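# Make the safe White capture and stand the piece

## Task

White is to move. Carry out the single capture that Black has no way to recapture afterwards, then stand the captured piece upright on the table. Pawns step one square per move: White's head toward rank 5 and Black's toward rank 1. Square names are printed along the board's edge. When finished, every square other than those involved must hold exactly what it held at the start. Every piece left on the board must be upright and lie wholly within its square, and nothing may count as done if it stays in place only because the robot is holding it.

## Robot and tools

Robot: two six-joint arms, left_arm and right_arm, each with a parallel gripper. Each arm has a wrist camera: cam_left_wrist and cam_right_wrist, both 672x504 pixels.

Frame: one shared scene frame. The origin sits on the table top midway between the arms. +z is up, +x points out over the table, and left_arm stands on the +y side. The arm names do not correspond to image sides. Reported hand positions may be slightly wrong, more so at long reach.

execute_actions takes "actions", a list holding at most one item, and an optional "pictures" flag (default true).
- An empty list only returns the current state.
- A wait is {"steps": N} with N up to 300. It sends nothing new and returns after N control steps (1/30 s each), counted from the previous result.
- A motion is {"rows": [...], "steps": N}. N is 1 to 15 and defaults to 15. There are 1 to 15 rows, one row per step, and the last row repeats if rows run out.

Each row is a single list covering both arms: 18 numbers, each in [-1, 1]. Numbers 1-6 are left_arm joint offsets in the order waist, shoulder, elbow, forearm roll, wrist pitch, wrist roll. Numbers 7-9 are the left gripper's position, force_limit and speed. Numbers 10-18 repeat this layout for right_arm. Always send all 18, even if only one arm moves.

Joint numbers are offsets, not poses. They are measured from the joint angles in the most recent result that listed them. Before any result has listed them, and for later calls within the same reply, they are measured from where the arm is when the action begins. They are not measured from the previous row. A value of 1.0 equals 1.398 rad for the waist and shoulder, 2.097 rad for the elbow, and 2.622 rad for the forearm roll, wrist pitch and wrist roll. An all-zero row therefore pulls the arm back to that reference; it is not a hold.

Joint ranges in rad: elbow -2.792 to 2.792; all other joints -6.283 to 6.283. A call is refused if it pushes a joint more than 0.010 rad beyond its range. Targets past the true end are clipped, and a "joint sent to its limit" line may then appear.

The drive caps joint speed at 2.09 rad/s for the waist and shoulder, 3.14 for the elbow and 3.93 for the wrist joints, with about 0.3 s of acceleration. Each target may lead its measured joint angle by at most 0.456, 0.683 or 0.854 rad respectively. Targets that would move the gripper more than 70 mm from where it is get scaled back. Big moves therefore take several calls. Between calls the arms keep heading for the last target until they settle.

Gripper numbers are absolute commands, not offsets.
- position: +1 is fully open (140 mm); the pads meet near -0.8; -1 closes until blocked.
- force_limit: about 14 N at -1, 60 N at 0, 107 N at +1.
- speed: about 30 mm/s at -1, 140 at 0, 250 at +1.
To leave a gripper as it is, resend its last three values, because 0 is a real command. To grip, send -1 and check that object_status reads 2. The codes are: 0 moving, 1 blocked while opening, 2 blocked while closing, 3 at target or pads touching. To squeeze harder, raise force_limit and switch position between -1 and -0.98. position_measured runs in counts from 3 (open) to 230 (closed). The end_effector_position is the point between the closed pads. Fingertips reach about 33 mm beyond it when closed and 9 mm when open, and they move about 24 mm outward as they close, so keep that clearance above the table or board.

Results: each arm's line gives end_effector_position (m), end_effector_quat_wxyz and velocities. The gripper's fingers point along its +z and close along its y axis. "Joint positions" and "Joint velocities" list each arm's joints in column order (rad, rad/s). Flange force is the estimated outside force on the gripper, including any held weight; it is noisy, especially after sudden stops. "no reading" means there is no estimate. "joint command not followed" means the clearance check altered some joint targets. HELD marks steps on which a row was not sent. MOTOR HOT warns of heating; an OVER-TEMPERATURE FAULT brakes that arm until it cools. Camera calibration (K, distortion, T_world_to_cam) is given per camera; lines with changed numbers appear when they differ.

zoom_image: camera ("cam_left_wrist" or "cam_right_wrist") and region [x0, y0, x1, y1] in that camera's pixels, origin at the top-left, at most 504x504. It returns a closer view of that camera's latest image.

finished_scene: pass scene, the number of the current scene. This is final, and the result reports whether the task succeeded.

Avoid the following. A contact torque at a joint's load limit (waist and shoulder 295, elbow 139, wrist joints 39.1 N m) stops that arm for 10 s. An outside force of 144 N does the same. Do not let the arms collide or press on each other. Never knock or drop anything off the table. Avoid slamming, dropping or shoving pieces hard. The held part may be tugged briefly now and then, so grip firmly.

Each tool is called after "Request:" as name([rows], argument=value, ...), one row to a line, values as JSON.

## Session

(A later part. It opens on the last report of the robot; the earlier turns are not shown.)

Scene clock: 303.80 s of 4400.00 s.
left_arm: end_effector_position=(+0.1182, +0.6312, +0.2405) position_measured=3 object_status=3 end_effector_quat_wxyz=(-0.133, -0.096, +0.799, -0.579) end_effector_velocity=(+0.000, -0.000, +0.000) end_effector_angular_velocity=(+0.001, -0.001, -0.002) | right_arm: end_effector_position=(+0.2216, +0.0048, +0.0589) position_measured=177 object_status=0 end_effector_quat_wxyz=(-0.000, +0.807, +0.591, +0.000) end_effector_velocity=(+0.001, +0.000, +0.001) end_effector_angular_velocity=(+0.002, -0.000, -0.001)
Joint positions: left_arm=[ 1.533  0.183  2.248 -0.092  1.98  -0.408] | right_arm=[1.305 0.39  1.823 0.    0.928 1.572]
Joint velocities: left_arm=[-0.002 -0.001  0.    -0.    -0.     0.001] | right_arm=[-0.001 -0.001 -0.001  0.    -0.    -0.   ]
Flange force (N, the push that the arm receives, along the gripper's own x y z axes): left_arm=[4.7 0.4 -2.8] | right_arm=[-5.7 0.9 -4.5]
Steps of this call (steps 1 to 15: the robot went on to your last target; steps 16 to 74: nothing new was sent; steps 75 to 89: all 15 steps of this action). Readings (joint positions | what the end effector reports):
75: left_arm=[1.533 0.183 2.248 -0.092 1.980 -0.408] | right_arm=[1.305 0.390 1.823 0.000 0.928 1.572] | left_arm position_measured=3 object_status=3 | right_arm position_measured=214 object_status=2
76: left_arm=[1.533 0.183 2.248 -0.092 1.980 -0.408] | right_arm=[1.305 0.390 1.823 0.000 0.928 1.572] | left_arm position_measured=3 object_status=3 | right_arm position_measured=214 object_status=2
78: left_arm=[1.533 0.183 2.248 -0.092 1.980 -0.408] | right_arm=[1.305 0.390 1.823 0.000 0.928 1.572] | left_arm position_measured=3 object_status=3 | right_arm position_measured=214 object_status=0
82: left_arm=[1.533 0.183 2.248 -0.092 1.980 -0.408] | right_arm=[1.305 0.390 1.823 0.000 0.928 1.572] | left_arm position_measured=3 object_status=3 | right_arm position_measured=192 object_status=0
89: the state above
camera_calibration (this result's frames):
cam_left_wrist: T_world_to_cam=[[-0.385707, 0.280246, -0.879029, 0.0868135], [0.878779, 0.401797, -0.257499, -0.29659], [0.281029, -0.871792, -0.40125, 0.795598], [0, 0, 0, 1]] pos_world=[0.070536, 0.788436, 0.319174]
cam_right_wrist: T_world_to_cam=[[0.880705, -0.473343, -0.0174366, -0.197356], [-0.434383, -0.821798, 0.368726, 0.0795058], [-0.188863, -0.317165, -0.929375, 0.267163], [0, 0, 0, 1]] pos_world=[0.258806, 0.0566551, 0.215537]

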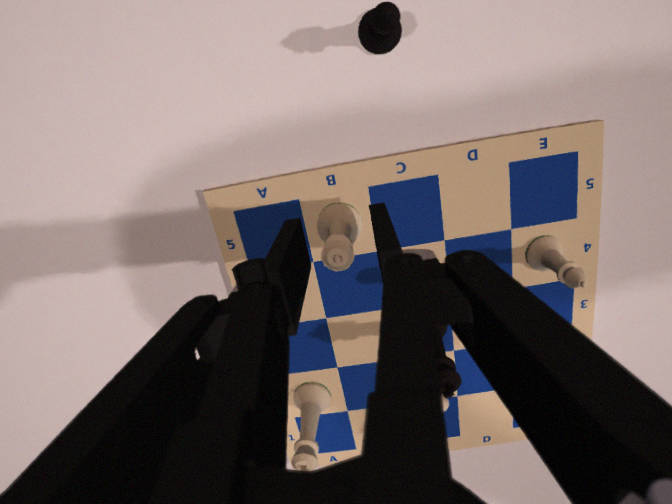

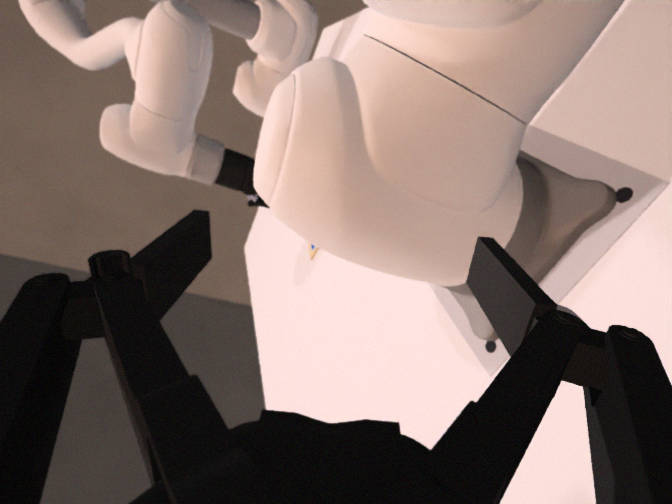

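Queen is centred on b5. Retreat upward.

Request:
execute_actions([
  {"rows": [[0,0,0,0,0,0,1,0,0, 0,-0.0006,-0.0003,0,0.00056,0,-0.38,0,-0.4],[0,0,0,0,0,0,1,0,0, 0,-0.0024,-0.0012,0,0.0022,0,-0.38,0,-0.4],[0,0,0,0,0,0,1,0,0, 0,-0.0051,-0.0026,0,0.0048,0,-0.38,0,-0.4],[0,0,0,0,0,0,1,0,0, 0,-0.0085,-0.0044,0,0.0081,0,-0.38,0,-0.4],[0,0,0,0,0,0,1,0,0, 0,-0.0125,-0.0066,0,0.0119,0,-0.38,0,-0.4],[0,0,0,0,0,0,1,0,0, 0,-0.0169,-0.009,0,0.0162,0,-0.38,0,-0.4],[0,0,0,0,0,0,1,0,0, 0,-0.0215,-0.0116,0,0.0207,0,-0.38,0,-0.4],[0,0,0,0,0,0,1,0,0, 0,-0.0262,-0.0143,0,0.0254,0,-0.38,0,-0.4],[0,0,0,0,0,0,1,0,0, 0,-0.0308,-0.017,0,0.03,0,-0.38,0,-0.4],[0,0,0,0,0,0,1,0,0, 0,-0.0351,-0.0196,0,0.0344,0,-0.38,0,-0.4],[0,0,0,0,0,0,1,0,0, 0,-0.039,-0.022,0,0.0384,0,-0.38,0,-0.4],[0,0,0,0,0,0,1,0,0, 0,-0.0423,-0.024,0,0.0417,0,-0.38,0,-0.4],[0,0,0,0,0,0,1,0,0, 0,-0.0448,-0.0256,0,0.0444,0,-0.38,0,-0.4],[0,0,0,0,0,0,1,0,0, 0,-0.0464,-0.0266,0,0.046,0,-0.38,0,-0.4],[0,0,0,0,0,0,1,0,0, 0,-0.047,-0.027,0,0.0467,0,-0.38,0,-0.4]], "steps": 15},
], pictures=false)

Request:
execute_actions([
  {"steps": 10},
])

Scene clock: 313.80 s of 4400.00 s.
left_arm: end_effector_position=(+0.1182, +0.6312, +0.2405) position_measured=3 object_status=3 end_effector_quat_wxyz=(-0.133, -0.096, +0.799, -0.579) end_effector_velocity=(+0.001, -0.000, -0.000) end_effector_angular_velocity=(-0.001, -0.000, +0.003) | right_arm: end_effector_position=(+0.2215, +0.0044, +0.1242) position_measured=177 object_status=3 end_effector_quat_wxyz=(-0.000, +0.807, +0.591, +0.000) end_effector_velocity=(-0.001, -0.003, +0.119) end_effector_angular_velocity=(+0.002, -0.001, +0.001)
Joint positions: left_arm=[ 1.533  0.183  2.248 -0.092  1.98  -0.408] | right_arm=[1.305 0.329 1.771 0.    1.04  1.572]
Joint velocities: left_arm=[ 0.001  0.001  0.    -0.002 -0.    -0.001] | right_arm=[ 0.    -0.105 -0.098  0.     0.2   -0.   ]
Flange force (N, the push that the arm receives, along the gripper's own x y z axes): left_arm=[6.0 -3.1 -1.8] | right_arm=[-4.9 1.2 -4.0]
Steps of this call (steps 1 to 15: the robot went on to your last target; steps 16 to 90: nothing new was sent; then 6.50 s passed at rest; steps 91 to 105: all 15 steps of this action). Readings (joint positions | what the end effector reports):
91: left_arm=[1.533 0.183 2.248 -0.092 1.980 -0.408] | right_arm=[1.305 0.389 1.823 0.000 0.929 1.572] | left_arm position_measured=3 object_status=3 | right_arm position_measured=177 object_status=3
92: left_arm=[1.533 0.183 2.248 -0.092 1.980 -0.408] | right_arm=[1.305 0.389 1.823 0.000 0.929 1.572] | left_arm position_measured=3 object_status=3 | right_arm position_measured=177 object_status=3
94: left_arm=[1.533 0.183 2.248 -0.092 1.980 -0.408] | right_arm=[1.305 0.386 1.820 0.000 0.935 1.572] | left_arm position_measured=3 object_status=3 | right_arm position_measured=177 object_status=3
98: left_arm=[1.533 0.183 2.248 -0.092 1.980 -0.408] | right_arm=[1.305 0.369 1.806 0.000 0.966 1.572] | left_arm position_measured=3 object_status=3 | right_arm position_measured=177 object_status=3
105: the state above

Scene clock: 314.13 s of 4400.00 s.
left_arm: end_effector_position=(+0.1182, +0.6312, +0.2405) position_measured=3 object_status=3 end_effector_quat_wxyz=(-0.133, -0.096, +0.799, -0.579) end_effector_velocity=(-0.000, +0.000, -0.000) end_effector_angular_velocity=(-0.001, +0.002, -0.002) | right_arm: end_effector_position=(+0.2214, +0.0041, +0.1302) position_measured=177 object_status=3 end_effector_quat_wxyz=(-0.000, +0.807, +0.591, +0.000) end_effector_velocity=(+0.000, -0.000, +0.000) end_effector_angular_velocity=(-0.000, +0.000, -0.001)
Joint positions: left_arm=[ 1.533  0.183  2.248 -0.092  1.98  -0.408] | right_arm=[1.305 0.324 1.766 0.    1.051 1.572]
Joint velocities: left_arm=[-0.001  0.001  0.     0.002  0.    -0.   ] | right_arm=[-0.    -0.     0.     0.     0.001  0.001]
Flange force (N, the push that the arm receives, along the gripper's own x y z axes): left_arm=[6.4 -3.1 -2.5] | right_arm=[-5.4 2.2 -2.8]
Steps of this call (steps 1 to 10: the robot went on to your last target). Readings (joint positions | what the end effector reports):
1: left_arm=[1.533 0.183 2.248 -0.092 1.980 -0.408] | right_arm=[1.305 0.326 1.769 0.000 1.045 1.572] | left_arm position_measured=3 object_status=3 | right_arm position_measured=177 object_status=3
2: left_arm=[1.533 0.183 2.248 -0.092 1.980 -0.408] | right_arm=[1.305 0.325 1.767 0.000 1.048 1.572] | left_arm position_measured=3 object_status=3 | right_arm position_measured=177 object_status=3
4: left_arm=[1.533 0.183 2.248 -0.092 1.980 -0.408] | right_arm=[1.305 0.324 1.767 0.000 1.050 1.572] | left_arm position_measured=3 object_status=3 | right_arm position_measured=177 object_status=3
8: left_arm=[1.533 0.183 2.248 -0.092 1.980 -0.408] | right_arm=[1.305 0.324 1.766 0.000 1.051 1.572] | left_arm position_measured=3 object_status=3 | right_arm position_measured=177 object_status=3
10: the state above
camera_calibration (this result's frames):
cam_left_wrist: T_world_to_cam=[[-0.385707, 0.280246, -0.879029, 0.0868135], [0.878779, 0.401797, -0.257499, -0.29659], [0.281029, -0.871792, -0.40125, 0.795598], [0, 0, 0, 1]] pos_world=[0.0705359, 0.788436, 0.319174]
cam_right_wrist: T_world_to_cam=[[0.880732, -0.473295, -0.017427, -0.19623], [-0.434313, -0.821773, 0.368866, 0.0525058], [-0.188904, -0.317303, -0.929319, 0.333185], [0, 0, 0, 1]] pos_world=[0.25857, 0.0559937, 0.286847]

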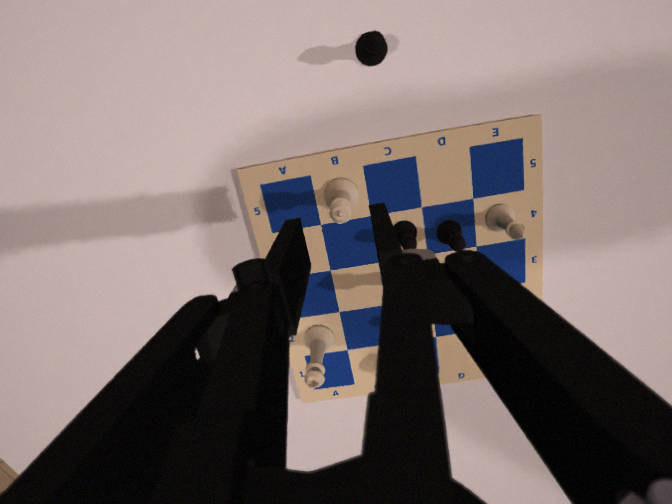

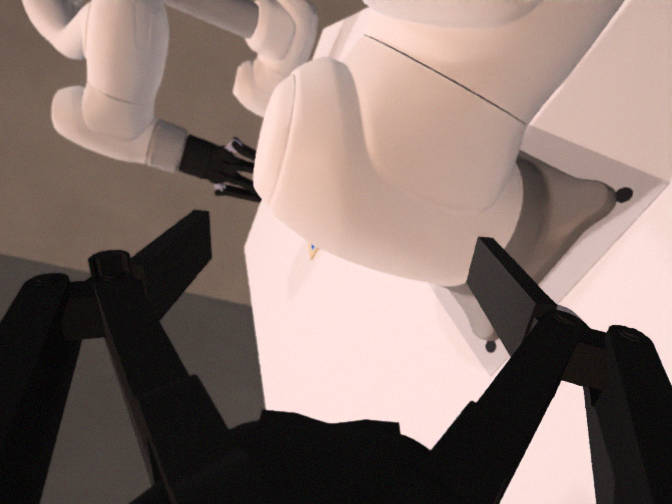

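The queen is upright in the middle of b5. The pawns on c4 and d4 and the bishop on e4 are undisturbed, and the captured bishop is standing on the table.

Request:
finished_scene(scene=2)

The scene is finished: the task was done.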